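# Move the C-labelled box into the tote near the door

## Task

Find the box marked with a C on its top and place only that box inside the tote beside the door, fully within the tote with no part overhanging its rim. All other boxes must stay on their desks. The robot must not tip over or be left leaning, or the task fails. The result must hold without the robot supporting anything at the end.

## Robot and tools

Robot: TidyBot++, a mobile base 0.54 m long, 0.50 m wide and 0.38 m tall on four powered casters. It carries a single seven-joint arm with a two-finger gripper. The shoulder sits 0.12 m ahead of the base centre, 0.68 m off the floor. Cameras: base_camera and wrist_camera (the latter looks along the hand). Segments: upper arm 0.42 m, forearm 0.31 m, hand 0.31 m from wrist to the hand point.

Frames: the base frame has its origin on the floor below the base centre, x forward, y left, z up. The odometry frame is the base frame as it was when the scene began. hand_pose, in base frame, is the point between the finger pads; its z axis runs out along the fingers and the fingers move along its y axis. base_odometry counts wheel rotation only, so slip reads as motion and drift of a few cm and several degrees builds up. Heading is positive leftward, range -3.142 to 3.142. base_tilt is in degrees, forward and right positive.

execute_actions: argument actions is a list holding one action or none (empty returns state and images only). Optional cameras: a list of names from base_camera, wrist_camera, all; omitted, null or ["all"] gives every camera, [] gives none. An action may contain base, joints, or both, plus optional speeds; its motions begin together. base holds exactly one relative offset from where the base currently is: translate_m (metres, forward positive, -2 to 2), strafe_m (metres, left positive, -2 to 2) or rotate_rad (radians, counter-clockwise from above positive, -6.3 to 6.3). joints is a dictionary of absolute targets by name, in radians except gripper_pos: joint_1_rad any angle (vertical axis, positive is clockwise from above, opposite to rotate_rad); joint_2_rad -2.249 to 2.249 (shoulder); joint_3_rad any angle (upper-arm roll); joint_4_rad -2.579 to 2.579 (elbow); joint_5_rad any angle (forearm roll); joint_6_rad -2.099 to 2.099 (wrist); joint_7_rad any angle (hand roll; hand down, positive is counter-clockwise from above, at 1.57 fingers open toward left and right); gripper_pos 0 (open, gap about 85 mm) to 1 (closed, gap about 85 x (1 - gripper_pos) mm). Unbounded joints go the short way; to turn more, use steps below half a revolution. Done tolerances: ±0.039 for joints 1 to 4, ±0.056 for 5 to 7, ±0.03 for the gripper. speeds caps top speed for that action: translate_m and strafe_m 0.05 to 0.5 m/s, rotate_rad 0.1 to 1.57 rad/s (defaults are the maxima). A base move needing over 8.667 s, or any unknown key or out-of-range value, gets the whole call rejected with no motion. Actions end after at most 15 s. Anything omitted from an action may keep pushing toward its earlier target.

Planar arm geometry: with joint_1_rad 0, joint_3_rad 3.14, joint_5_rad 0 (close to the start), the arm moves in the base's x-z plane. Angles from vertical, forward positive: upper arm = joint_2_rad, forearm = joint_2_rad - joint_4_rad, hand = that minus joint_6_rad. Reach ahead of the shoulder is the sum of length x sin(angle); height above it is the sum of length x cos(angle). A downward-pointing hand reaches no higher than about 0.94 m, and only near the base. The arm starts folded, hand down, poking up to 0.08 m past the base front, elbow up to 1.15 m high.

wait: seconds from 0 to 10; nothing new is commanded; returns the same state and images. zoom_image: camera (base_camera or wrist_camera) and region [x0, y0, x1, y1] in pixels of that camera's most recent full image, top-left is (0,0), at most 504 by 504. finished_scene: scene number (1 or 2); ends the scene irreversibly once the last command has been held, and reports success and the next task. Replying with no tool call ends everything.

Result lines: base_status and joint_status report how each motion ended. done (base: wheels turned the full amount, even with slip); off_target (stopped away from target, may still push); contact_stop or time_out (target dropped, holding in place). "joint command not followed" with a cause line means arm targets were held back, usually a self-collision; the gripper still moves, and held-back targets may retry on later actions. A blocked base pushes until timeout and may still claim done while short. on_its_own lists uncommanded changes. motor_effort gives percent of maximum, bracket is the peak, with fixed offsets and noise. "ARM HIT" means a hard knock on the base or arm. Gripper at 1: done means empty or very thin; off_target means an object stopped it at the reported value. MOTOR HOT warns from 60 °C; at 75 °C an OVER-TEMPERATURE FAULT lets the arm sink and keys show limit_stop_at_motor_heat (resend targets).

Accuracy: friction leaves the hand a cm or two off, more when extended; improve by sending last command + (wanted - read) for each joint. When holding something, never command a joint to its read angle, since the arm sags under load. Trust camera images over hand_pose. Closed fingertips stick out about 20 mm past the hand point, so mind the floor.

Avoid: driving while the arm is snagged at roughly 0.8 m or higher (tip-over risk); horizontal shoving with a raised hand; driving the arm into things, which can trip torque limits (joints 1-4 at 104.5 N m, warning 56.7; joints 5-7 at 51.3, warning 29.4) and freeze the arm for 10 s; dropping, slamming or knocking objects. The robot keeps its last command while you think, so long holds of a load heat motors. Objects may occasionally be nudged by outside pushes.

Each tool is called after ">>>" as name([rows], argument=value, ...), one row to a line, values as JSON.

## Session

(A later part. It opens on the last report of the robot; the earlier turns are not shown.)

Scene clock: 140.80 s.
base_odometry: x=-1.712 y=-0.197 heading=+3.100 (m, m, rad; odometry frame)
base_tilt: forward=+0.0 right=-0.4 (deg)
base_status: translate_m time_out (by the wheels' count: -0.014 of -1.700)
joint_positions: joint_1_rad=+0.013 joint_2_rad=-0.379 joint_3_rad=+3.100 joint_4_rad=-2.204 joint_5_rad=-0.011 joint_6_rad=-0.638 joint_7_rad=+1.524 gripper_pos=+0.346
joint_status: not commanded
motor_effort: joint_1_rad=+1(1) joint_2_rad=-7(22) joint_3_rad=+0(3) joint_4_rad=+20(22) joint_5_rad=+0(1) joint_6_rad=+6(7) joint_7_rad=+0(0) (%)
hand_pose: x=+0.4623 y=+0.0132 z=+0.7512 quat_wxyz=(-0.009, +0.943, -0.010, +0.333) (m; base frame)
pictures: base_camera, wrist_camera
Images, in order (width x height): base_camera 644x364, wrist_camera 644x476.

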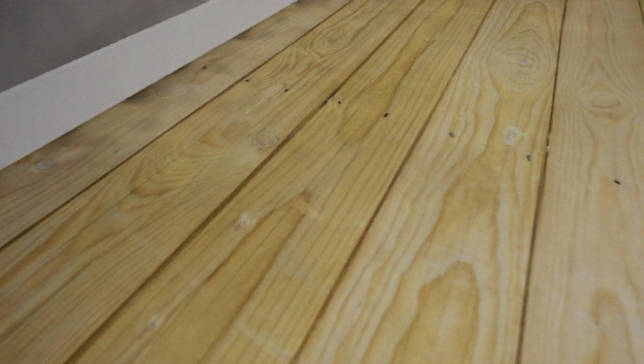

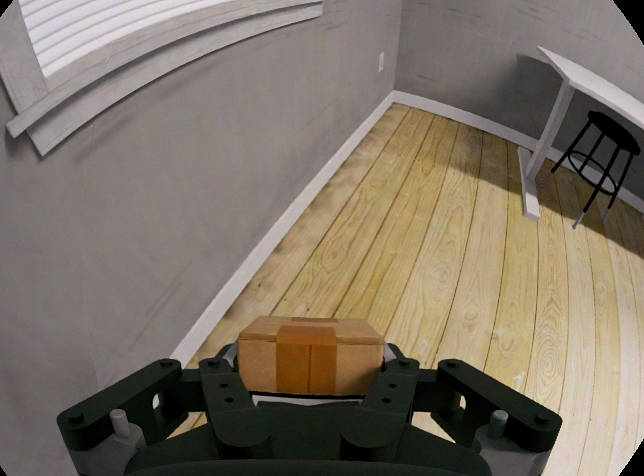

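>>> execute_actions([
  {"base":{"translate_m":0.6}},
], cameras=[])

>>> execute_actions([
  {"base":{"rotate_rad":-3.1},"joints":{"joint_6_rad":-0.2}},
])

Scene clock: 145.47 s.
base_odometry: x=-2.311 y=-0.171 heading=+3.099 (m, m, rad; odometry frame)
base_tilt: forward=+0.1 right=-0.4 (deg)
base_status: done
joint_positions: joint_1_rad=+0.013 joint_2_rad=-0.379 joint_3_rad=+3.100 joint_4_rad=-2.204 joint_5_rad=-0.011 joint_6_rad=-0.638 joint_7_rad=+1.524 gripper_pos=+0.346
joint_status: not commanded
motor_effort: joint_1_rad=+0(1) joint_2_rad=-6(9) joint_3_rad=+0(1) joint_4_rad=+20(21) joint_5_rad=+0(1) joint_6_rad=+6(7) joint_7_rad=+0(0) (%)
hand_pose: x=+0.4623 y=+0.0132 z=+0.7511 quat_wxyz=(-0.009, +0.943, -0.010, +0.333) (m; base frame)
pictures: none
No camera images: the call's "cameras" was empty. Leave "cameras" out to get every camera's image.

Scene clock: 148.73 s.
base_odometry: x=-2.311 y=-0.171 heading=+0.000 (m, m, rad; odometry frame)
base_tilt: forward=+0.0 right=-0.4 (deg)
base_status: done
joint_positions: joint_1_rad=+0.013 joint_2_rad=-0.379 joint_3_rad=+3.100 joint_4_rad=-2.201 joint_5_rad=-0.011 joint_6_rad=-0.226 joint_7_rad=+1.524 gripper_pos=+0.346
joint_status: all done
motor_effort: joint_1_rad=+0(2) joint_2_rad=-8(10) joint_3_rad=+0(2) joint_4_rad=+21(22) joint_5_rad=-1(0) joint_6_rad=+9(8) joint_7_rad=+0(0) (%)
hand_pose: x=+0.5436 y=+0.0157 z=+0.8513 quat_wxyz=(-0.016, +0.854, -0.009, +0.520) (m; base frame)
pictures: base_camera, wrist_camera
Images, in order (width x height): base_camera 644x364, wrist_camera 644x476.

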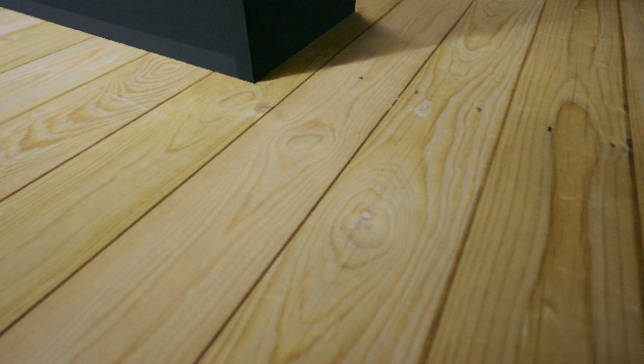

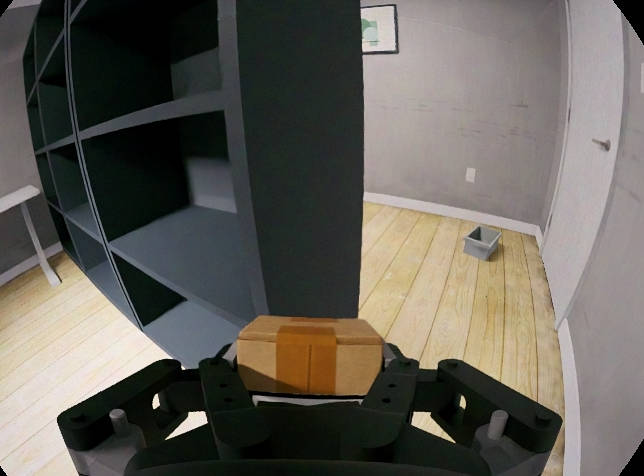

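>>> execute_actions([
  {"base":{"strafe_m":-0.25}},
], cameras=[])

>>> execute_actions([
  {"base":{"translate_m":1.8}},
])

Scene clock: 154.40 s.
base_odometry: x=-2.311 y=-0.255 heading=+0.003 (m, m, rad; odometry frame)
base_tilt: forward=+0.0 right=-0.4 (deg)
base_status: strafe_m time_out (by the wheels' count: -0.085 of -0.250)
joint_positions: joint_1_rad=+0.011 joint_2_rad=-0.376 joint_3_rad=+3.104 joint_4_rad=-2.202 joint_5_rad=-0.011 joint_6_rad=-0.224 joint_7_rad=+1.524 gripper_pos=+0.346
joint_status: not commanded
motor_effort: joint_1_rad=+1(5) joint_2_rad=-10(18) joint_3_rad=-1(11) joint_4_rad=+22(24) joint_5_rad=+0(1) joint_6_rad=+9(10) joint_7_rad=+0(0) (%)
hand_pose: x=+0.5442 y=+0.0145 z=+0.8501 quat_wxyz=(-0.016, +0.855, -0.010, +0.519) (m; base frame)
pictures: none
No camera images: the call's "cameras" was empty. Leave "cameras" out to get every camera's image.

not run: a stop came earlier in this reply.

>>> execute_actions([
  {"base":{"strafe_m":0.07}},
], cameras=[])

>>> execute_actions([
  {"base":{"translate_m":1.8}},
])

Scene clock: 158.03 s.
base_odometry: x=-2.312 y=-0.185 heading=+0.002 (m, m, rad; odometry frame)
base_tilt: forward=+0.1 right=-0.4 (deg)
base_status: done
joint_positions: joint_1_rad=+0.011 joint_2_rad=-0.376 joint_3_rad=+3.104 joint_4_rad=-2.202 joint_5_rad=-0.011 joint_6_rad=-0.224 joint_7_rad=+1.524 gripper_pos=+0.346
joint_status: not commanded
motor_effort: joint_1_rad=+1(1) joint_2_rad=-8(9) joint_3_rad=+0(2) joint_4_rad=+21(22) joint_5_rad=-1(1) joint_6_rad=+9(9) joint_7_rad=+0(0) (%)
hand_pose: x=+0.5442 y=+0.0147 z=+0.8501 quat_wxyz=(-0.016, +0.855, -0.010, +0.519) (m; base frame)
pictures: none
No camera images: the call's "cameras" was empty. Leave "cameras" out to get every camera's image.

Scene clock: 173.03 s.
base_odometry: x=-1.538 y=-0.176 heading=-0.108 (m, m, rad; odometry frame)
base_tilt: forward=+0.0 right=-0.3 (deg)
base_status: translate_m time_out (by the wheels' count: +0.772 of +1.800)
joint_positions: joint_1_rad=+0.156 joint_2_rad=-0.419 joint_3_rad=+3.273 joint_4_rad=-2.243 joint_5_rad=+0.015 joint_6_rad=-0.246 joint_7_rad=+1.524 gripper_pos=+0.354
joint_status: not commanded
motor_effort: joint_1_rad=-35(36) joint_2_rad=-2(21) joint_3_rad=-41(43) joint_4_rad=+28(34) joint_5_rad=-9(10) joint_6_rad=+15(24) joint_7_rad=+0(2) (%)
hand_pose: x=+0.5096 y=-0.1190 z=+0.8376 quat_wxyz=(+0.041, +0.848, -0.147, +0.508) (m; base frame)
pictures: base_camera, wrist_camera
Images, in order (width x height): base_camera 644x364, wrist_camera 644x476.

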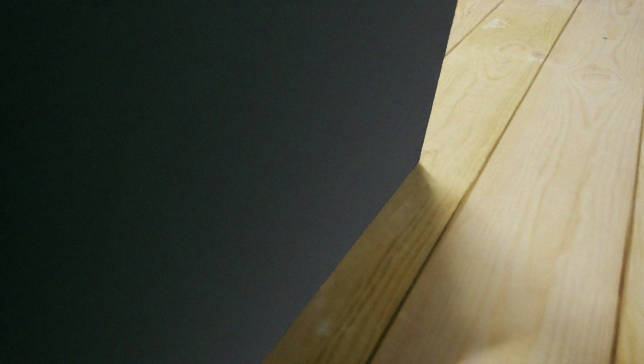

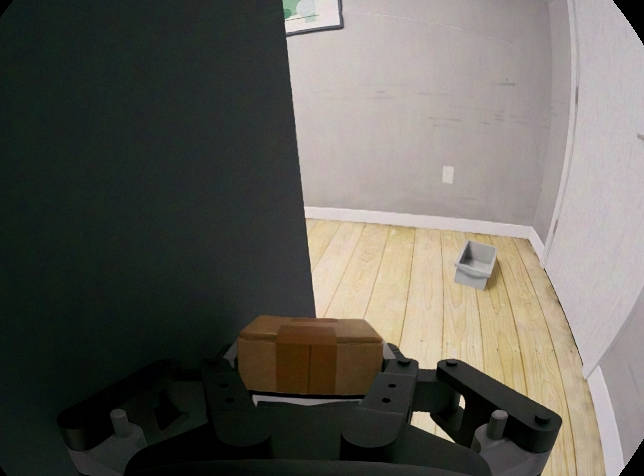

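>>> execute_actions([
  {"base":{"strafe_m":-0.1}},
], cameras=[])

>>> execute_actions([
  {"base":{"translate_m":1.0}},
])

Scene clock: 175.57 s.
base_odometry: x=-1.549 y=-0.276 heading=-0.107 (m, m, rad; odometry frame)
base_tilt: forward=+0.1 right=-0.4 (deg)
base_status: done
joint_positions: joint_1_rad=+0.051 joint_2_rad=-0.412 joint_3_rad=+3.153 joint_4_rad=-2.238 joint_5_rad=+0.015 joint_6_rad=-0.246 joint_7_rad=+1.524 gripper_pos=+0.354
joint_status: not commanded
motor_effort: joint_1_rad=-9(31) joint_2_rad=-3(7) joint_3_rad=-10(35) joint_4_rad=+25(30) joint_5_rad=-3(8) joint_6_rad=+13(19) joint_7_rad=+0(1) (%)
hand_pose: x=+0.5270 y=-0.0255 z=+0.8387 quat_wxyz=(+0.007, +0.859, -0.042, +0.510) (m; base frame)
pictures: none
No camera images: the call's "cameras" was empty. Leave "cameras" out to get every camera's image.

Scene clock: 181.97 s.
base_odometry: x=-1.526 y=-0.273 heading=-0.125 (m, m, rad; odometry frame)
base_tilt: forward=+0.0 right=-0.4 (deg)
base_status: translate_m time_out (by the wheels' count: +0.023 of +1.000)
joint_positions: joint_1_rad=+0.069 joint_2_rad=-0.412 joint_3_rad=+3.174 joint_4_rad=-2.240 joint_5_rad=+0.014 joint_6_rad=-0.247 joint_7_rad=+1.524 gripper_pos=+0.354
joint_status: not commanded
motor_effort: joint_1_rad=-16(19) joint_2_rad=+0(17) joint_3_rad=-17(22) joint_4_rad=+27(33) joint_5_rad=-5(6) joint_6_rad=+16(23) joint_7_rad=+0(1) (%)
hand_pose: x=+0.5254 y=-0.0423 z=+0.8370 quat_wxyz=(+0.013, +0.859, -0.061, +0.508) (m; base frame)
pictures: base_camera, wrist_camera
Images, in order (width x height): base_camera 644x364, wrist_camera 644x476.

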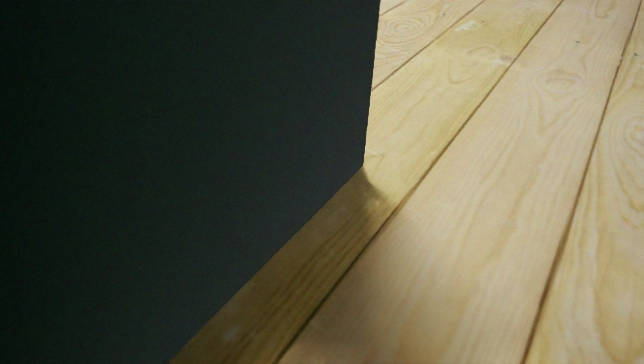

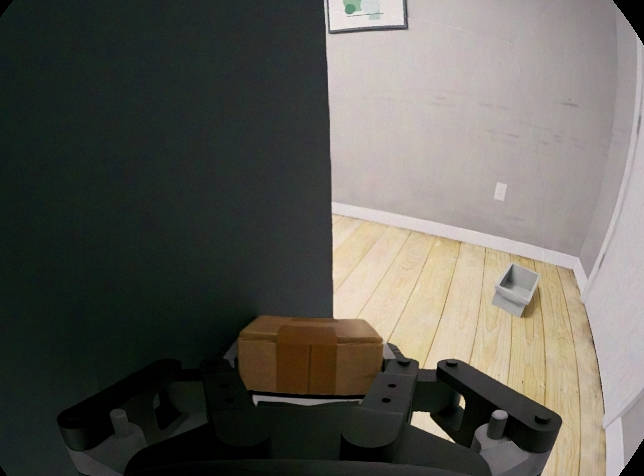

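>>> execute_actions([
  {"base":{"rotate_rad":-0.5}},
], cameras=[])

>>> execute_actions([
  {"base":{"translate_m":0.8}},
])

Scene clock: 187.60 s.
base_odometry: x=-1.537 y=-0.269 heading=-0.208 (m, m, rad; odometry frame)
base_tilt: forward=+0.1 right=-0.4 (deg)
base_status: rotate_rad time_out (by the wheels' count: -0.084 of -0.500)
joint_positions: joint_1_rad=+0.030 joint_2_rad=-0.389 joint_3_rad=+3.131 joint_4_rad=-2.220 joint_5_rad=+0.003 joint_6_rad=-0.247 joint_7_rad=+1.524 gripper_pos=+0.354
joint_status: not commanded
motor_effort: joint_1_rad=-5(15) joint_2_rad=-7(13) joint_3_rad=-6(16) joint_4_rad=+22(27) joint_5_rad=-2(4) joint_6_rad=+10(16) joint_7_rad=+0(0) (%)
hand_pose: x=+0.5351 y=-0.0067 z=+0.8391 quat_wxyz=(-0.004, +0.862, -0.027, +0.507) (m; base frame)
pictures: none
No camera images: the call's "cameras" was empty. Leave "cameras" out to get every camera's image.

not run: a stop came earlier in this reply.

>>> execute_actions([
  {"base":{"translate_m":-0.35},"joints":{"joint_1_rad":0,"joint_3_rad":3.1}},
], cameras=[])

>>> execute_actions([
  {"base":{"rotate_rad":0.2}},
], cameras=[])

>>> execute_actions([
  {"base":{"strafe_m":-0.15}},
], cameras=[])

Scene clock: 195.50 s.
base_odometry: x=-1.880 y=-0.196 heading=-0.209 (m, m, rad; odometry frame)
base_tilt: forward=+0.0 right=-0.4 (deg)
base_status: done
joint_positions: joint_1_rad=+0.017 joint_2_rad=-0.385 joint_3_rad=+3.115 joint_4_rad=-2.215 joint_5_rad=+0.002 joint_6_rad=-0.247 joint_7_rad=+1.524 gripper_pos=+0.354
joint_status: all done
motor_effort: joint_1_rad=+0(3) joint_2_rad=-8(10) joint_3_rad=+0(6) joint_4_rad=+21(22) joint_5_rad=+0(2) joint_6_rad=+9(10) joint_7_rad=+0(0) (%)
hand_pose: x=+0.5368 y=+0.0058 z=+0.8397 quat_wxyz=(-0.008, +0.862, -0.013, +0.507) (m; base frame)
pictures: none
No camera images: the call's "cameras" was empty. Leave "cameras" out to get every camera's image.

Scene clock: 196.50 s.
base_odometry: x=-1.880 y=-0.196 heading=-0.009 (m, m, rad; odometry frame)
base_tilt: forward=+0.1 right=-0.4 (deg)
base_status: done
joint_positions: joint_1_rad=+0.014 joint_2_rad=-0.385 joint_3_rad=+3.109 joint_4_rad=-2.215 joint_5_rad=+0.002 joint_6_rad=-0.247 joint_7_rad=+1.524 gripper_pos=+0.354
joint_status: not commanded
motor_effort: joint_1_rad=+0(2) joint_2_rad=-8(9) joint_3_rad=+0(2) joint_4_rad=+22(22) joint_5_rad=+0(1) joint_6_rad=+9(9) joint_7_rad=+0(0) (%)
hand_pose: x=+0.5366 y=+0.0098 z=+0.8397 quat_wxyz=(-0.010, +0.862, -0.010, +0.507) (m; base frame)
pictures: none
No camera images: the call's "cameras" was empty. Leave "cameras" out to get every camera's image.

Scene clock: 199.70 s.
base_odometry: x=-1.880 y=-0.289 heading=+0.006 (m, m, rad; odometry frame)
base_tilt: forward=+0.0 right=-0.4 (deg)
base_status: strafe_m time_out (by the wheels' count: -0.093 of -0.150)
joint_positions: joint_1_rad=+0.012 joint_2_rad=-0.380 joint_3_rad=+3.106 joint_4_rad=-2.212 joint_5_rad=-0.001 joint_6_rad=-0.241 joint_7_rad=+1.524 gripper_pos=+0.354
joint_status: not commanded
motor_effort: joint_1_rad=+0(5) joint_2_rad=-10(17) joint_3_rad=+0(12) joint_4_rad=+22(25) joint_5_rad=+0(1) joint_6_rad=+9(11) joint_7_rad=+0(0) (%)
hand_pose: x=+0.5388 y=+0.0124 z=+0.8413 quat_wxyz=(-0.012, +0.861, -0.008, +0.509) (m; base frame)
pictures: none
No camera images: the call's "cameras" was empty. Leave "cameras" out to get every camera's image.

>>> execute_actions([
  {"base":{"translate_m":1.5}},
])

Scene clock: 208.77 s.
base_odometry: x=-1.310 y=-0.278 heading=-0.116 (m, m, rad; odometry frame)
base_tilt: forward=+0.0 right=-0.4 (deg)
base_status: translate_m time_out (by the wheels' count: +0.569 of +1.500)
joint_positions: joint_1_rad=+0.195 joint_2_rad=-0.471 joint_3_rad=+3.293 joint_4_rad=-2.285 joint_5_rad=+0.085 joint_6_rad=-0.379 joint_7_rad=+1.524 gripper_pos=+0.354
joint_status: not commanded
motor_effort: joint_1_rad=-38(48) joint_2_rad=+14(24) joint_3_rad=-38(50) joint_4_rad=+35(45) joint_5_rad=-16(20) joint_6_rad=+34(41) joint_7_rad=-1(1) (%)
hand_pose: x=+0.4633 y=-0.1350 z=+0.7985 quat_wxyz=(+0.066, +0.877, -0.154, +0.451) (m; base frame)
pictures: base_camera, wrist_camera
Images, in order (width x height): base_camera 644x364, wrist_camera 644x476.

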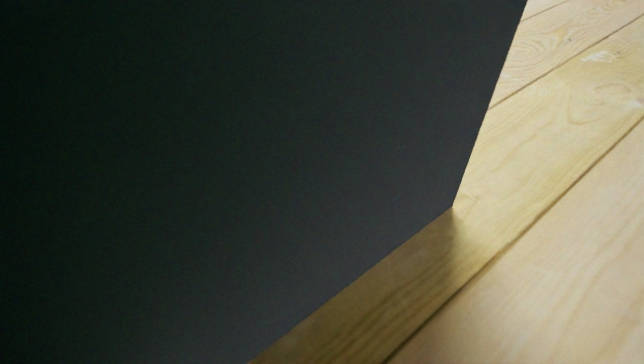

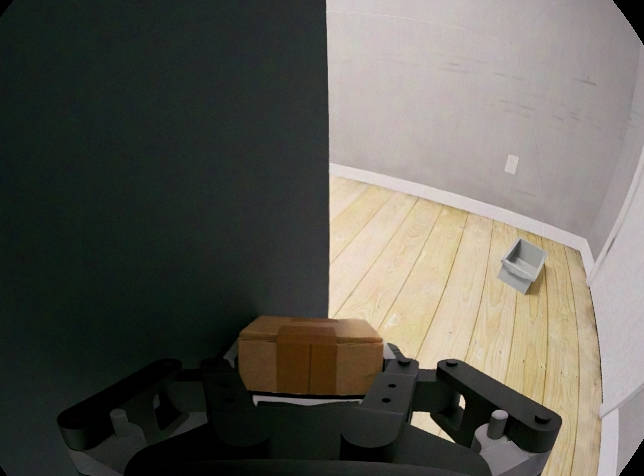

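>>> execute_actions([
  {"base":{"strafe_m":-0.2},"joints":{"joint_1_rad":0.5,"joint_3_rad":3.1,"joint_2_rad":-0.38,"joint_4_rad":-2.21,"joint_5_rad":0,"joint_6_rad":-0.24}},
], cameras=[])

>>> execute_actions([
  {"base":{"translate_m":0.6}},
])

Scene clock: 213.40 s.
base_odometry: x=-1.333 y=-0.476 heading=-0.116 (m, m, rad; odometry frame)
base_tilt: forward=+0.1 right=-0.5 (deg)
base_status: done
joint_positions: joint_1_rad=+0.479 joint_2_rad=-0.381 joint_3_rad=+3.102 joint_4_rad=-2.207 joint_5_rad=+0.011 joint_6_rad=-0.270 joint_7_rad=+1.524 gripper_pos=+0.354
joint_status: all done
motor_effort: joint_1_rad=+0(35) joint_2_rad=-8(20) joint_3_rad=+0(37) joint_4_rad=+22(42) joint_5_rad=+0(15) joint_6_rad=+9(41) joint_7_rad=+0(2) (%)
hand_pose: x=+0.4966 y=-0.1760 z=+0.8365 quat_wxyz=(+0.108, +0.843, -0.202, +0.487) (m; base frame)
pictures: none
No camera images: the call's "cameras" was empty. Leave "cameras" out to get every camera's image.

Scene clock: 218.20 s.
base_odometry: x=-1.206 y=-0.492 heading=-0.148 (m, m, rad; odometry frame)
base_tilt: forward=+0.1 right=-0.5 (deg)
base_status: translate_m time_out (by the wheels' count: +0.128 of +0.600)
joint_positions: joint_1_rad=+0.482 joint_2_rad=-0.371 joint_3_rad=+3.099 joint_4_rad=-2.209 joint_5_rad=+0.011 joint_6_rad=-0.268 joint_7_rad=+1.524 gripper_pos=+0.354
joint_status: not commanded
motor_effort: joint_1_rad=+1(5) joint_2_rad=-6(21) joint_3_rad=+1(4) joint_4_rad=+21(25) joint_5_rad=+0(0) joint_6_rad=+9(11) joint_7_rad=+0(0) (%)
hand_pose: x=+0.4980 y=-0.1765 z=+0.8321 quat_wxyz=(+0.108, +0.845, -0.203, +0.483) (m; base frame)
pictures: base_camera, wrist_camera
Images, in order (width x height): base_camera 644x364, wrist_camera 644x476.

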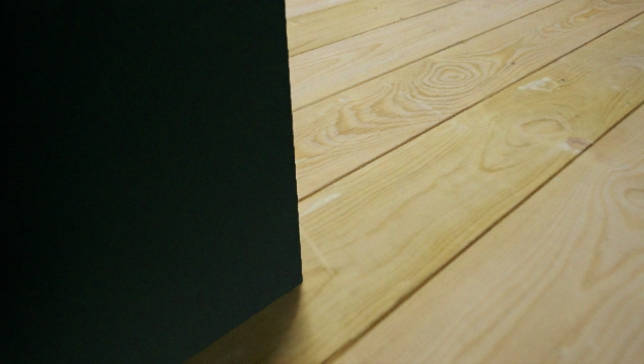

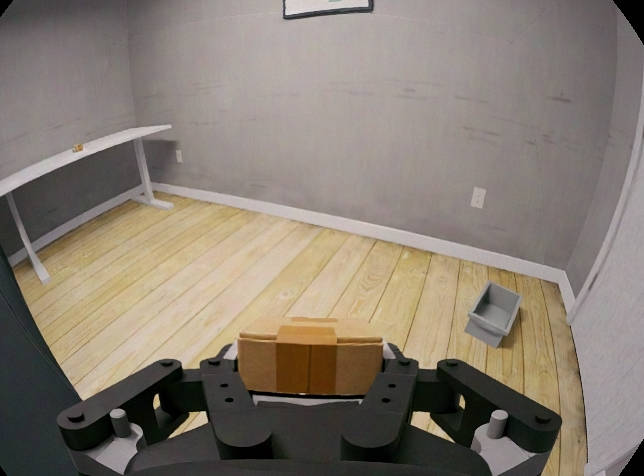

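>>> execute_actions([
  {"base":{"strafe_m":-0.2}},
], cameras=[])

>>> execute_actions([
  {"base":{"translate_m":0.6}},
])

Scene clock: 221.13 s.
base_odometry: x=-1.236 y=-0.690 heading=-0.148 (m, m, rad; odometry frame)
base_tilt: forward=+0.1 right=-0.4 (deg)
base_status: done
joint_positions: joint_1_rad=+0.483 joint_2_rad=-0.371 joint_3_rad=+3.099 joint_4_rad=-2.209 joint_5_rad=+0.011 joint_6_rad=-0.268 joint_7_rad=+1.524 gripper_pos=+0.354
joint_status: not commanded
motor_effort: joint_1_rad=+0(0) joint_2_rad=-8(10) joint_3_rad=+0(2) joint_4_rad=+21(22) joint_5_rad=+0(1) joint_6_rad=+8(9) joint_7_rad=+0(0) (%)
hand_pose: x=+0.4979 y=-0.1768 z=+0.8321 quat_wxyz=(+0.108, +0.845, -0.203, +0.483) (m; base frame)
pictures: none
No camera images: the call's "cameras" was empty. Leave "cameras" out to get every camera's image.

Scene clock: 226.10 s.
base_odometry: x=-1.061 y=-0.717 heading=-0.187 (m, m, rad; odometry frame)
base_tilt: forward=+0.1 right=-0.4 (deg)
base_status: translate_m time_out (by the wheels' count: +0.177 of +0.600)
joint_positions: joint_1_rad=+0.485 joint_2_rad=-0.369 joint_3_rad=+3.096 joint_4_rad=-2.209 joint_5_rad=+0.011 joint_6_rad=-0.266 joint_7_rad=+1.524 gripper_pos=+0.354
joint_status: not commanded
motor_effort: joint_1_rad=+0(2) joint_2_rad=-9(22) joint_3_rad=-1(8) joint_4_rad=+21(24) joint_5_rad=-1(0) joint_6_rad=+8(10) joint_7_rad=+1(0) (%)
hand_pose: x=+0.4985 y=-0.1767 z=+0.8316 quat_wxyz=(+0.108, +0.845, -0.203, +0.483) (m; base frame)
pictures: base_camera, wrist_camera
Images, in order (width x height): base_camera 644x364, wrist_camera 644x476.

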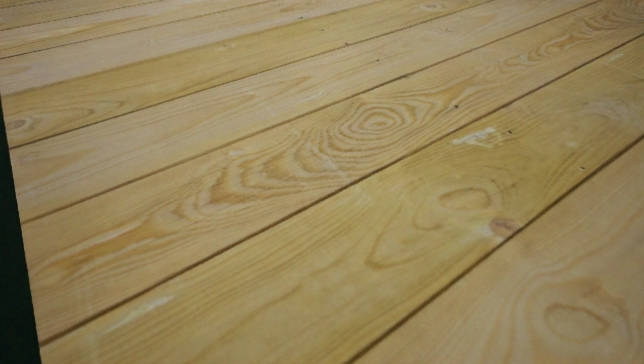

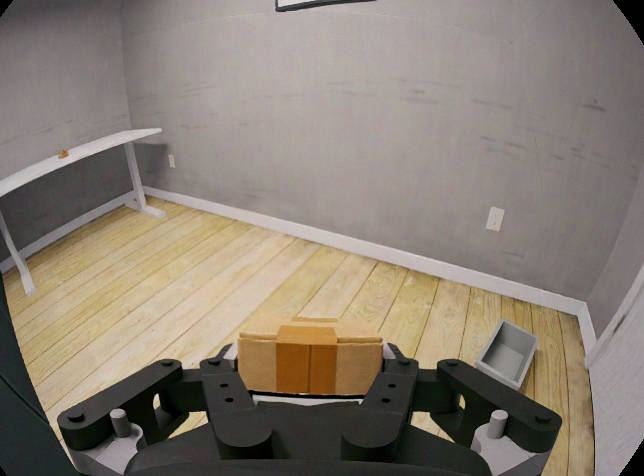

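>>> execute_actions([
  {"base":{"translate_m":0.5}},
])

Scene clock: 231.67 s.
base_odometry: x=-1.061 y=-0.717 heading=-0.194 (m, m, rad; odometry frame)
base_tilt: forward=+0.1 right=-0.4 (deg)
base_status: translate_m time_out (by the wheels' count: +0.000 of +0.500)
joint_positions: joint_1_rad=+0.486 joint_2_rad=-0.370 joint_3_rad=+3.096 joint_4_rad=-2.210 joint_5_rad=+0.011 joint_6_rad=-0.266 joint_7_rad=+1.524 gripper_pos=+0.354
joint_status: not commanded
motor_effort: joint_1_rad=+1(2) joint_2_rad=-7(22) joint_3_rad=+1(4) joint_4_rad=+21(24) joint_5_rad=+0(1) joint_6_rad=+9(10) joint_7_rad=+0(0) (%)
hand_pose: x=+0.4981 y=-0.1769 z=+0.8318 quat_wxyz=(+0.108, +0.845, -0.203, +0.483) (m; base frame)
pictures: base_camera, wrist_camera
Images, in order (width x height): base_camera 644x364, wrist_camera 644x476.

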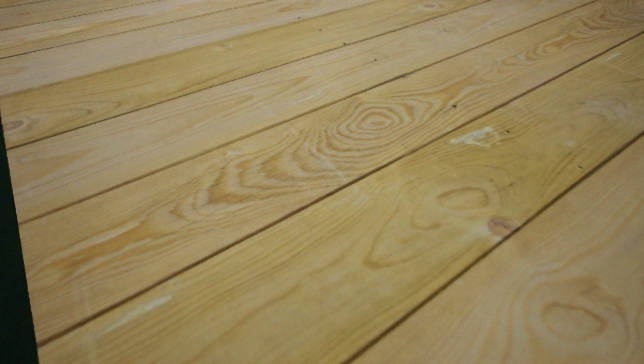

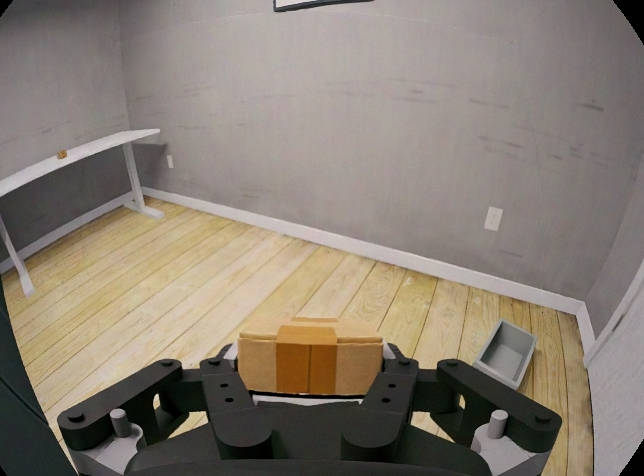

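>>> execute_actions([
  {"base":{"rotate_rad":0.2}},
], cameras=[])

>>> execute_actions([
  {"base":{"translate_m":0.5}},
])

Scene clock: 234.70 s.
base_odometry: x=-1.061 y=-0.717 heading=+0.007 (m, m, rad; odometry frame)
base_tilt: forward=+0.1 right=-0.4 (deg)
base_status: done
joint_positions: joint_1_rad=+0.486 joint_2_rad=-0.370 joint_3_rad=+3.096 joint_4_rad=-2.210 joint_5_rad=+0.011 joint_6_rad=-0.266 joint_7_rad=+1.524 gripper_pos=+0.354
joint_status: not commanded
motor_effort: joint_1_rad=+0(2) joint_2_rad=-8(9) joint_3_rad=+0(2) joint_4_rad=+21(22) joint_5_rad=-1(0) joint_6_rad=+9(9) joint_7_rad=+0(0) (%)
hand_pose: x=+0.4980 y=-0.1770 z=+0.8318 quat_wxyz=(+0.109, +0.845, -0.203, +0.483) (m; base frame)
pictures: none
No camera images: the call's "cameras" was empty. Leave "cameras" out to get every camera's image.

Scene clock: 239.20 s.
base_odometry: x=-1.032 y=-0.717 heading=-0.013 (m, m, rad; odometry frame)
base_tilt: forward=+0.1 right=-0.4 (deg)
base_status: translate_m time_out (by the wheels' count: +0.028 of +0.500)
joint_positions: joint_1_rad=+0.487 joint_2_rad=-0.370 joint_3_rad=+3.096 joint_4_rad=-2.210 joint_5_rad=+0.011 joint_6_rad=-0.265 joint_7_rad=+1.524 gripper_pos=+0.354
joint_status: not commanded
motor_effort: joint_1_rad=+1(4) joint_2_rad=-7(23) joint_3_rad=+1(6) joint_4_rad=+21(24) joint_5_rad=+0(1) joint_6_rad=+9(9) joint_7_rad=+0(0) (%)
hand_pose: x=+0.4980 y=-0.1772 z=+0.8317 quat_wxyz=(+0.109, +0.845, -0.203, +0.483) (m; base frame)
pictures: base_camera, wrist_camera
Images, in order (width x height): base_camera 644x364, wrist_camera 644x476.

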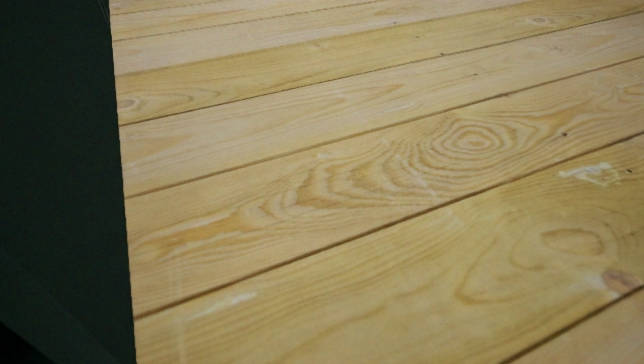

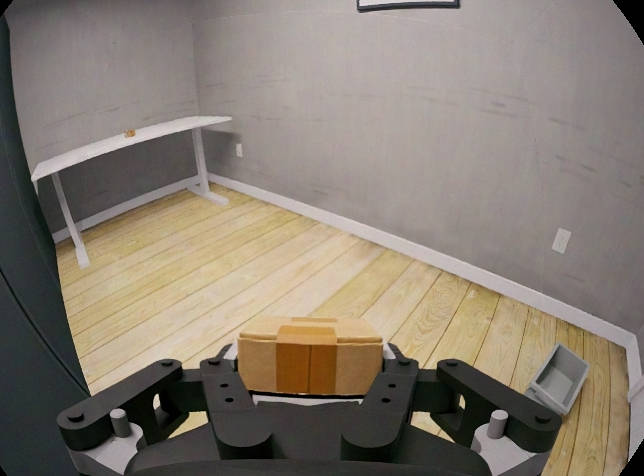

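>>> execute_actions([
  {"base":{"rotate_rad":-0.4}},
])

Scene clock: 243.83 s.
base_odometry: x=-1.041 y=-0.718 heading=-0.131 (m, m, rad; odometry frame)
base_tilt: forward=+0.0 right=-0.4 (deg)
base_status: rotate_rad time_out (by the wheels' count: -0.118 of -0.400)
joint_positions: joint_1_rad=+0.488 joint_2_rad=-0.371 joint_3_rad=+3.097 joint_4_rad=-2.210 joint_5_rad=+0.011 joint_6_rad=-0.265 joint_7_rad=+1.524 gripper_pos=+0.354
joint_status: not commanded
motor_effort: joint_1_rad=+1(4) joint_2_rad=-8(13) joint_3_rad=+1(5) joint_4_rad=+21(22) joint_5_rad=+0(1) joint_6_rad=+9(9) joint_7_rad=+0(0) (%)
hand_pose: x=+0.4975 y=-0.1780 z=+0.8319 quat_wxyz=(+0.109, +0.844, -0.204, +0.483) (m; base frame)
pictures: base_camera, wrist_camera
Images, in order (width x height): base_camera 644x364, wrist_camera 644x476.

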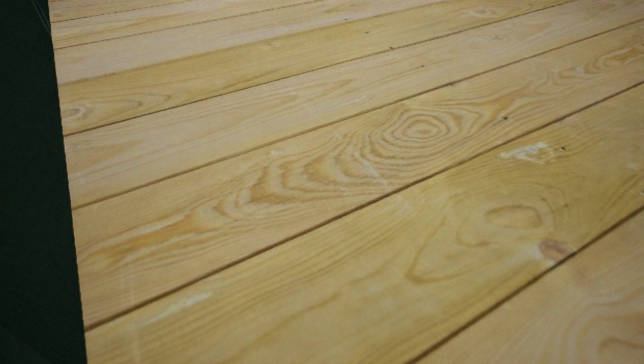

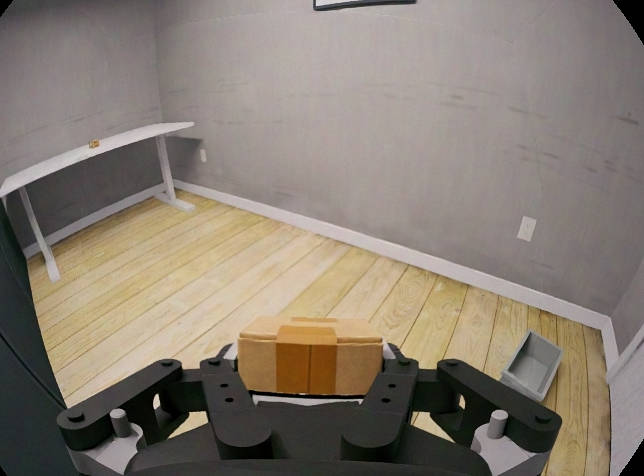

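>>> execute_actions([
  {"base":{"strafe_m":-0.15}},
])

Scene clock: 246.10 s.
base_odometry: x=-1.061 y=-0.867 heading=-0.133 (m, m, rad; odometry frame)
base_tilt: forward=+0.1 right=-0.4 (deg)
base_status: done
joint_positions: joint_1_rad=+0.488 joint_2_rad=-0.371 joint_3_rad=+3.097 joint_4_rad=-2.210 joint_5_rad=+0.011 joint_6_rad=-0.265 joint_7_rad=+1.524 gripper_pos=+0.354
joint_status: not commanded
motor_effort: joint_1_rad=+1(0) joint_2_rad=-8(10) joint_3_rad=+0(1) joint_4_rad=+21(22) joint_5_rad=+0(0) joint_6_rad=+9(9) joint_7_rad=+0(0) (%)
hand_pose: x=+0.4975 y=-0.1781 z=+0.8319 quat_wxyz=(+0.109, +0.844, -0.204, +0.483) (m; base frame)
pictures: base_camera, wrist_camera
Images, in order (width x height): base_camera 644x364, wrist_camera 644x476.

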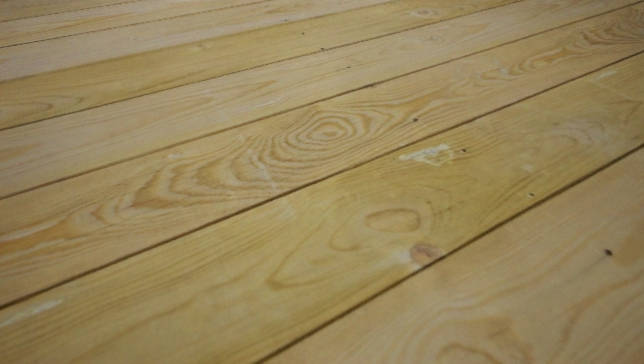

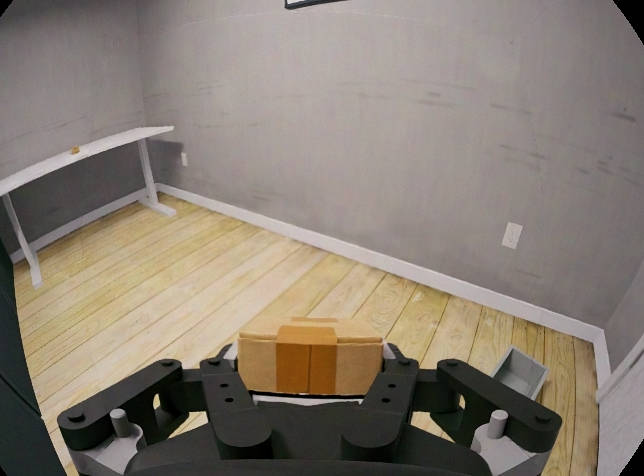

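>>> execute_actions([
  {"base":{"translate_m":0.5}},
])

Scene clock: 249.23 s.
base_odometry: x=-0.565 y=-0.934 heading=-0.133 (m, m, rad; odometry frame)
base_tilt: forward=+0.1 right=-0.4 (deg)
base_status: done
joint_positions: joint_1_rad=+0.488 joint_2_rad=-0.371 joint_3_rad=+3.097 joint_4_rad=-2.210 joint_5_rad=+0.011 joint_6_rad=-0.265 joint_7_rad=+1.524 gripper_pos=+0.354
joint_status: not commanded
motor_effort: joint_1_rad=+0(1) joint_2_rad=-8(12) joint_3_rad=+0(1) joint_4_rad=+21(22) joint_5_rad=+0(1) joint_6_rad=+9(9) joint_7_rad=+0(0) (%)
hand_pose: x=+0.4975 y=-0.1781 z=+0.8319 quat_wxyz=(+0.109, +0.844, -0.204, +0.483) (m; base frame)
pictures: base_camera, wrist_camera
Images, in order (width x height): base_camera 644x364, wrist_camera 644x476.

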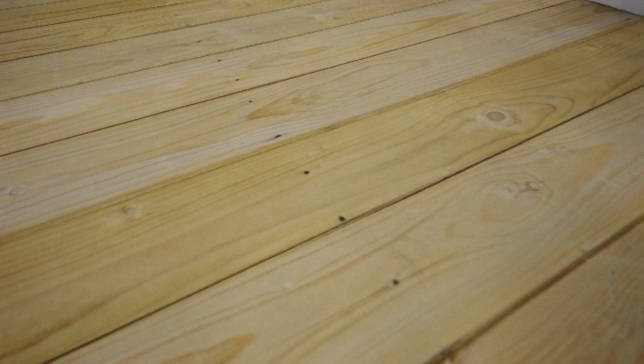

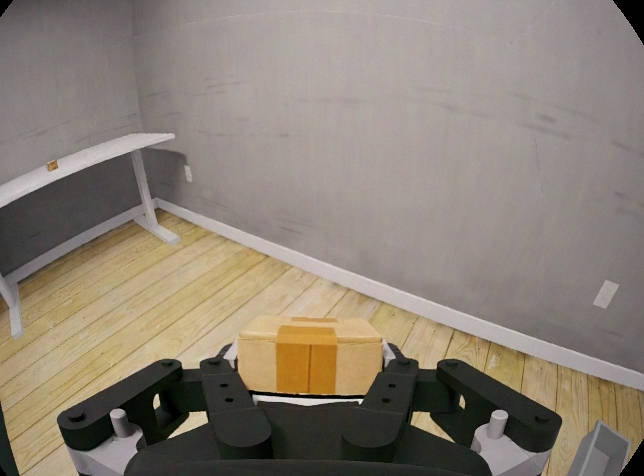

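>>> execute_actions([
  {"joints":{"joint_1_rad":1.1,"joint_6_rad":-0.7}},
])

Scene clock: 252.90 s.
base_odometry: x=-0.565 y=-0.934 heading=-0.133 (m, m, rad; odometry frame)
base_tilt: forward=+0.1 right=-0.5 (deg)
base_status: not commanded
joint_positions: joint_1_rad=+1.079 joint_2_rad=-0.371 joint_3_rad=+3.097 joint_4_rad=-2.210 joint_5_rad=+0.011 joint_6_rad=-0.658 joint_7_rad=+1.524 gripper_pos=+0.354
joint_status: all done
motor_effort: joint_1_rad=+0(1) joint_2_rad=-7(8) joint_3_rad=+0(1) joint_4_rad=+20(21) joint_5_rad=+0(1) joint_6_rad=+6(9) joint_7_rad=+0(0) (%)
hand_pose: x=+0.2906 y=-0.2904 z=+0.7415 quat_wxyz=(+0.161, +0.815, -0.485, +0.273) (m; base frame)
pictures: base_camera, wrist_camera
Images, in order (width x height): base_camera 644x364, wrist_camera 644x476.

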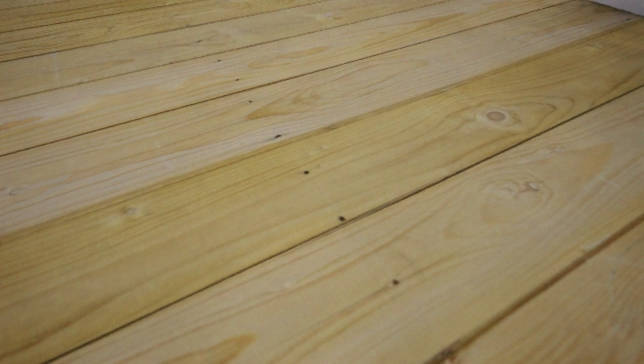

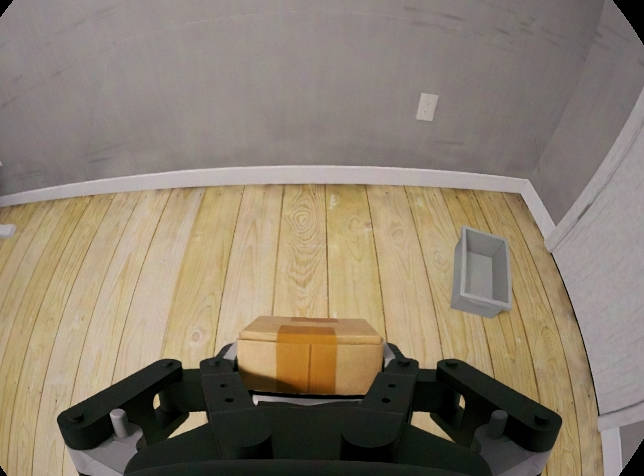

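>>> execute_actions([
  {"base":{"rotate_rad":-1.55},"joints":{"joint_1_rad":0}},
])

Scene clock: 257.03 s.
base_odometry: x=-0.565 y=-0.934 heading=-1.682 (m, m, rad; odometry frame)
base_tilt: forward=+0.1 right=-0.4 (deg)
base_status: done
joint_positions: joint_1_rad=+0.022 joint_2_rad=-0.371 joint_3_rad=+3.097 joint_4_rad=-2.210 joint_5_rad=+0.011 joint_6_rad=-0.658 joint_7_rad=+1.524 gripper_pos=+0.354
joint_status: all done
motor_effort: joint_1_rad=+0(0) joint_2_rad=-7(9) joint_3_rad=+0(1) joint_4_rad=+20(20) joint_5_rad=+0(0) joint_6_rad=+6(6) joint_7_rad=+0(0) (%)
hand_pose: x=+0.4561 y=+0.0067 z=+0.7414 quat_wxyz=(+0.002, +0.949, -0.007, +0.317) (m; base frame)
pictures: base_camera, wrist_camera
Images, in order (width x height): base_camera 644x364, wrist_camera 644x476.

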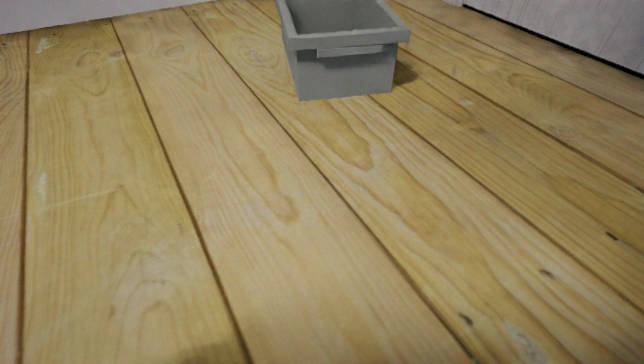

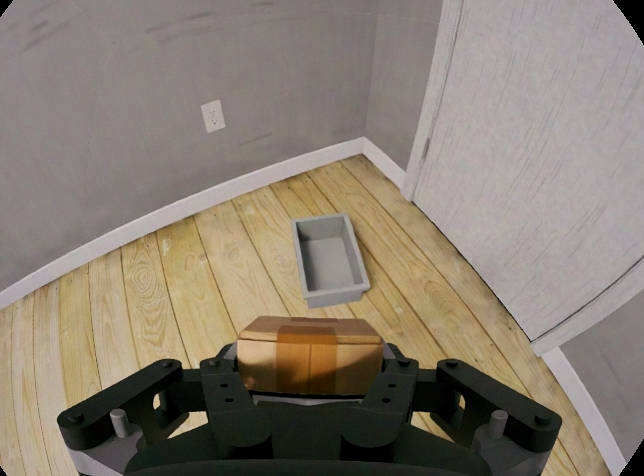

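>>> execute_actions([
  {"base":{"translate_m":0.3},"joints":{"joint_2_rad":0.945,"joint_4_rad":-1.66,"joint_6_rad":-0.54}},
])

Scene clock: 262.43 s.
base_odometry: x=-0.599 y=-1.232 heading=-1.683 (m, m, rad; odometry frame)
base_tilt: forward=+0.1 right=-0.4 (deg)
base_status: done
joint_positions: joint_1_rad=+0.022 joint_2_rad=+0.934 joint_3_rad=+3.097 joint_4_rad=-1.677 joint_5_rad=+0.011 joint_6_rad=-0.586 joint_7_rad=+1.524 gripper_pos=+0.354
joint_status: all done
motor_effort: joint_1_rad=+1(1) joint_2_rad=-39(41) joint_3_rad=-2(3) joint_4_rad=+8(21) joint_5_rad=-1(0) joint_6_rad=-1(7) joint_7_rad=+0(0) (%)
hand_pose: x=+0.5990 y=+0.0136 z=+0.3511 quat_wxyz=(-0.014, +0.999, -0.016, -0.028) (m; base frame)
pictures: base_camera, wrist_camera
Images, in order (width x height): base_camera 644x364, wrist_camera 644x476.

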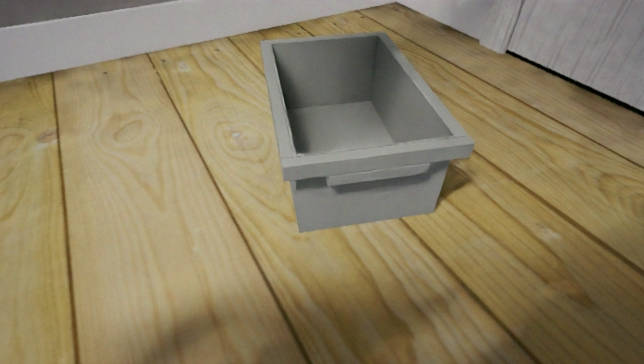

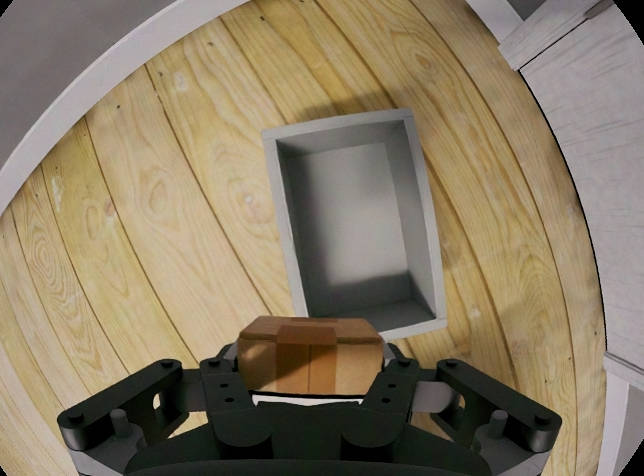

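>>> execute_actions([
  {"base":{"translate_m":0.2}},
], cameras=[])

>>> execute_actions([
  {"base":{"strafe_m":-0.06},"joints":{"joint_2_rad":1.2,"joint_4_rad":-1.5,"joint_6_rad":-0.42}},
])

Scene clock: 266.67 s.
base_odometry: x=-0.622 y=-1.431 heading=-1.684 (m, m, rad; odometry frame)
base_tilt: forward=+0.1 right=-0.4 (deg)
base_status: done
joint_positions: joint_1_rad=+0.021 joint_2_rad=+0.934 joint_3_rad=+3.097 joint_4_rad=-1.666 joint_5_rad=+0.011 joint_6_rad=-0.581 joint_7_rad=+1.524 gripper_pos=+0.354
joint_status: not commanded
motor_effort: joint_1_rad=+0(2) joint_2_rad=-39(41) joint_3_rad=-2(3) joint_4_rad=+8(10) joint_5_rad=-1(1) joint_6_rad=-1(1) joint_7_rad=+0(0) (%)
hand_pose: x=+0.6069 y=+0.0142 z=+0.3526 quat_wxyz=(-0.014, +1.000, -0.015, -0.020) (m; base frame)
pictures: none
No camera images: the call's "cameras" was empty. Leave "cameras" out to get every camera's image.

Scene clock: 268.20 s.
base_odometry: x=-0.682 y=-1.425 heading=-1.684 (m, m, rad; odometry frame)
base_tilt: forward=+0.1 right=-0.4 (deg)
base_status: done
joint_positions: joint_1_rad=+0.011 joint_2_rad=+1.197 joint_3_rad=+3.098 joint_4_rad=-1.516 joint_5_rad=+0.011 joint_6_rad=-0.467 joint_7_rad=+1.524 gripper_pos=+0.354
joint_status: all done
motor_effort: joint_1_rad=+0(4) joint_2_rad=-42(45) joint_3_rad=-2(5) joint_4_rad=+7(8) joint_5_rad=-1(1) joint_6_rad=+0(0) joint_7_rad=+0(0) (%)
hand_pose: x=+0.6294 y=+0.0200 z=+0.2395 quat_wxyz=(-0.017, +1.000, -0.016, -0.019) (m; base frame)
pictures: base_camera, wrist_camera
Images, in order (width x height): base_camera 644x364, wrist_camera 644x476.

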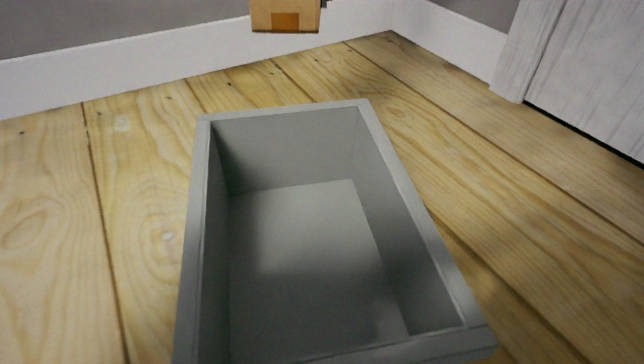

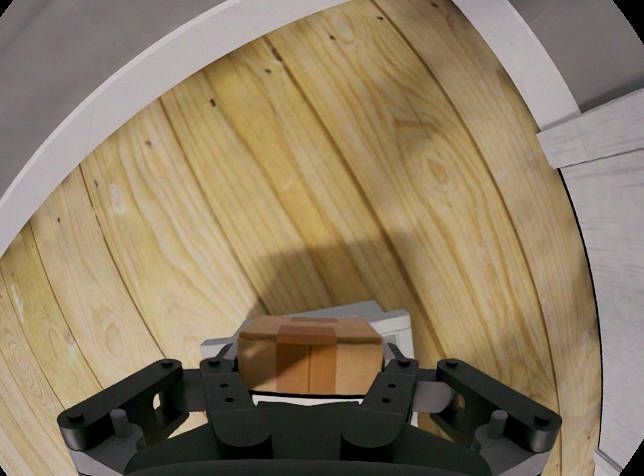

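>>> execute_actions([
  {"base":{"translate_m":-0.05},"joints":{"joint_2_rad":1.3,"joint_4_rad":-1.45,"joint_6_rad":-0.39}},
], cameras=[])

>>> execute_actions([
  {"joints":{"gripper_pos":0}},
], cameras=[])

>>> execute_actions([
  {"joints":{"joint_2_rad":0.6}},
])

Scene clock: 273.13 s.
base_odometry: x=-0.676 y=-1.375 heading=-1.684 (m, m, rad; odometry frame)
base_tilt: forward=+0.1 right=-0.4 (deg)
base_status: done
joint_positions: joint_1_rad=+0.011 joint_2_rad=+1.298 joint_3_rad=+3.098 joint_4_rad=-1.462 joint_5_rad=+0.011 joint_6_rad=-0.436 joint_7_rad=+1.524 gripper_pos=+0.354
joint_status: all done
motor_effort: joint_1_rad=+0(1) joint_2_rad=-43(46) joint_3_rad=-2(3) joint_4_rad=+6(8) joint_5_rad=+0(1) joint_6_rad=-1(1) joint_7_rad=+0(0) (%)
hand_pose: x=+0.6244 y=+0.0205 z=+0.1936 quat_wxyz=(-0.018, +0.999, -0.017, -0.027) (m; base frame)
pictures: none
No camera images: the call's "cameras" was empty. Leave "cameras" out to get every camera's image.

Scene clock: 274.23 s.
base_odometry: x=-0.676 y=-1.375 heading=-1.684 (m, m, rad; odometry frame)
base_tilt: forward=+0.1 right=-0.4 (deg)
base_status: not commanded
joint_positions: joint_1_rad=+0.011 joint_2_rad=+1.298 joint_3_rad=+3.098 joint_4_rad=-1.462 joint_5_rad=+0.011 joint_6_rad=-0.436 joint_7_rad=+1.524 gripper_pos=+0.000
joint_status: all done
motor_effort: joint_1_rad=+0(1) joint_2_rad=-42(43) joint_3_rad=-2(2) joint_4_rad=+6(6) joint_5_rad=-1(1) joint_6_rad=+0(1) joint_7_rad=+0(0) (%)
hand_pose: x=+0.6244 y=+0.0205 z=+0.1936 quat_wxyz=(-0.018, +0.999, -0.017, -0.027) (m; base frame)
pictures: none
No camera images: the call's "cameras" was empty. Leave "cameras" out to get every camera's image.

Scene clock: 276.20 s.
base_odometry: x=-0.676 y=-1.375 heading=-1.684 (m, m, rad; odometry frame)
base_tilt: forward=+0.0 right=-0.4 (deg)
base_status: not commanded
joint_positions: joint_1_rad=+0.011 joint_2_rad=+0.613 joint_3_rad=+3.098 joint_4_rad=-1.454 joint_5_rad=+0.011 joint_6_rad=-0.432 joint_7_rad=+1.524 gripper_pos=+0.000
joint_status: all done
motor_effort: joint_1_rad=+0(1) joint_2_rad=-40(47) joint_3_rad=-2(3) joint_4_rad=+18(18) joint_5_rad=+0(1) joint_6_rad=+6(6) joint_7_rad=+0(0) (%)
hand_pose: x=+0.8234 y=+0.0184 z=+0.6275 quat_wxyz=(-0.019, +0.949, -0.010, +0.315) (m; base frame)
pictures: base_camera, wrist_camera
Images, in order (width x height): base_camera 644x364, wrist_camera 644x476.

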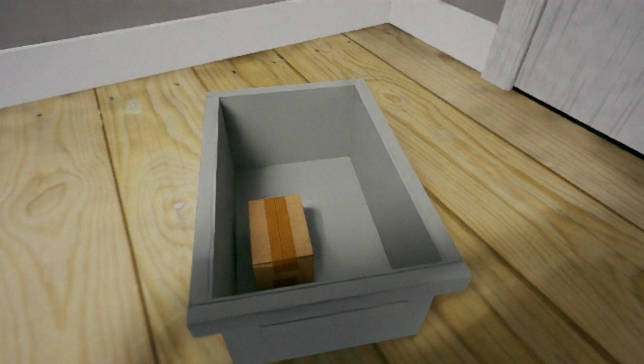

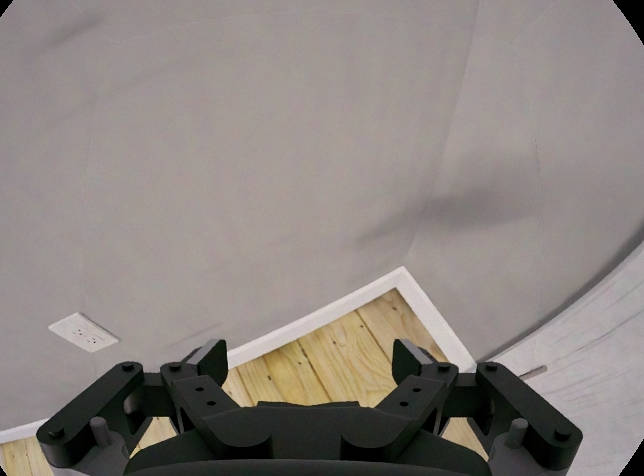

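>>> finished_scene(scene=1)

The scene is finished: the task was done.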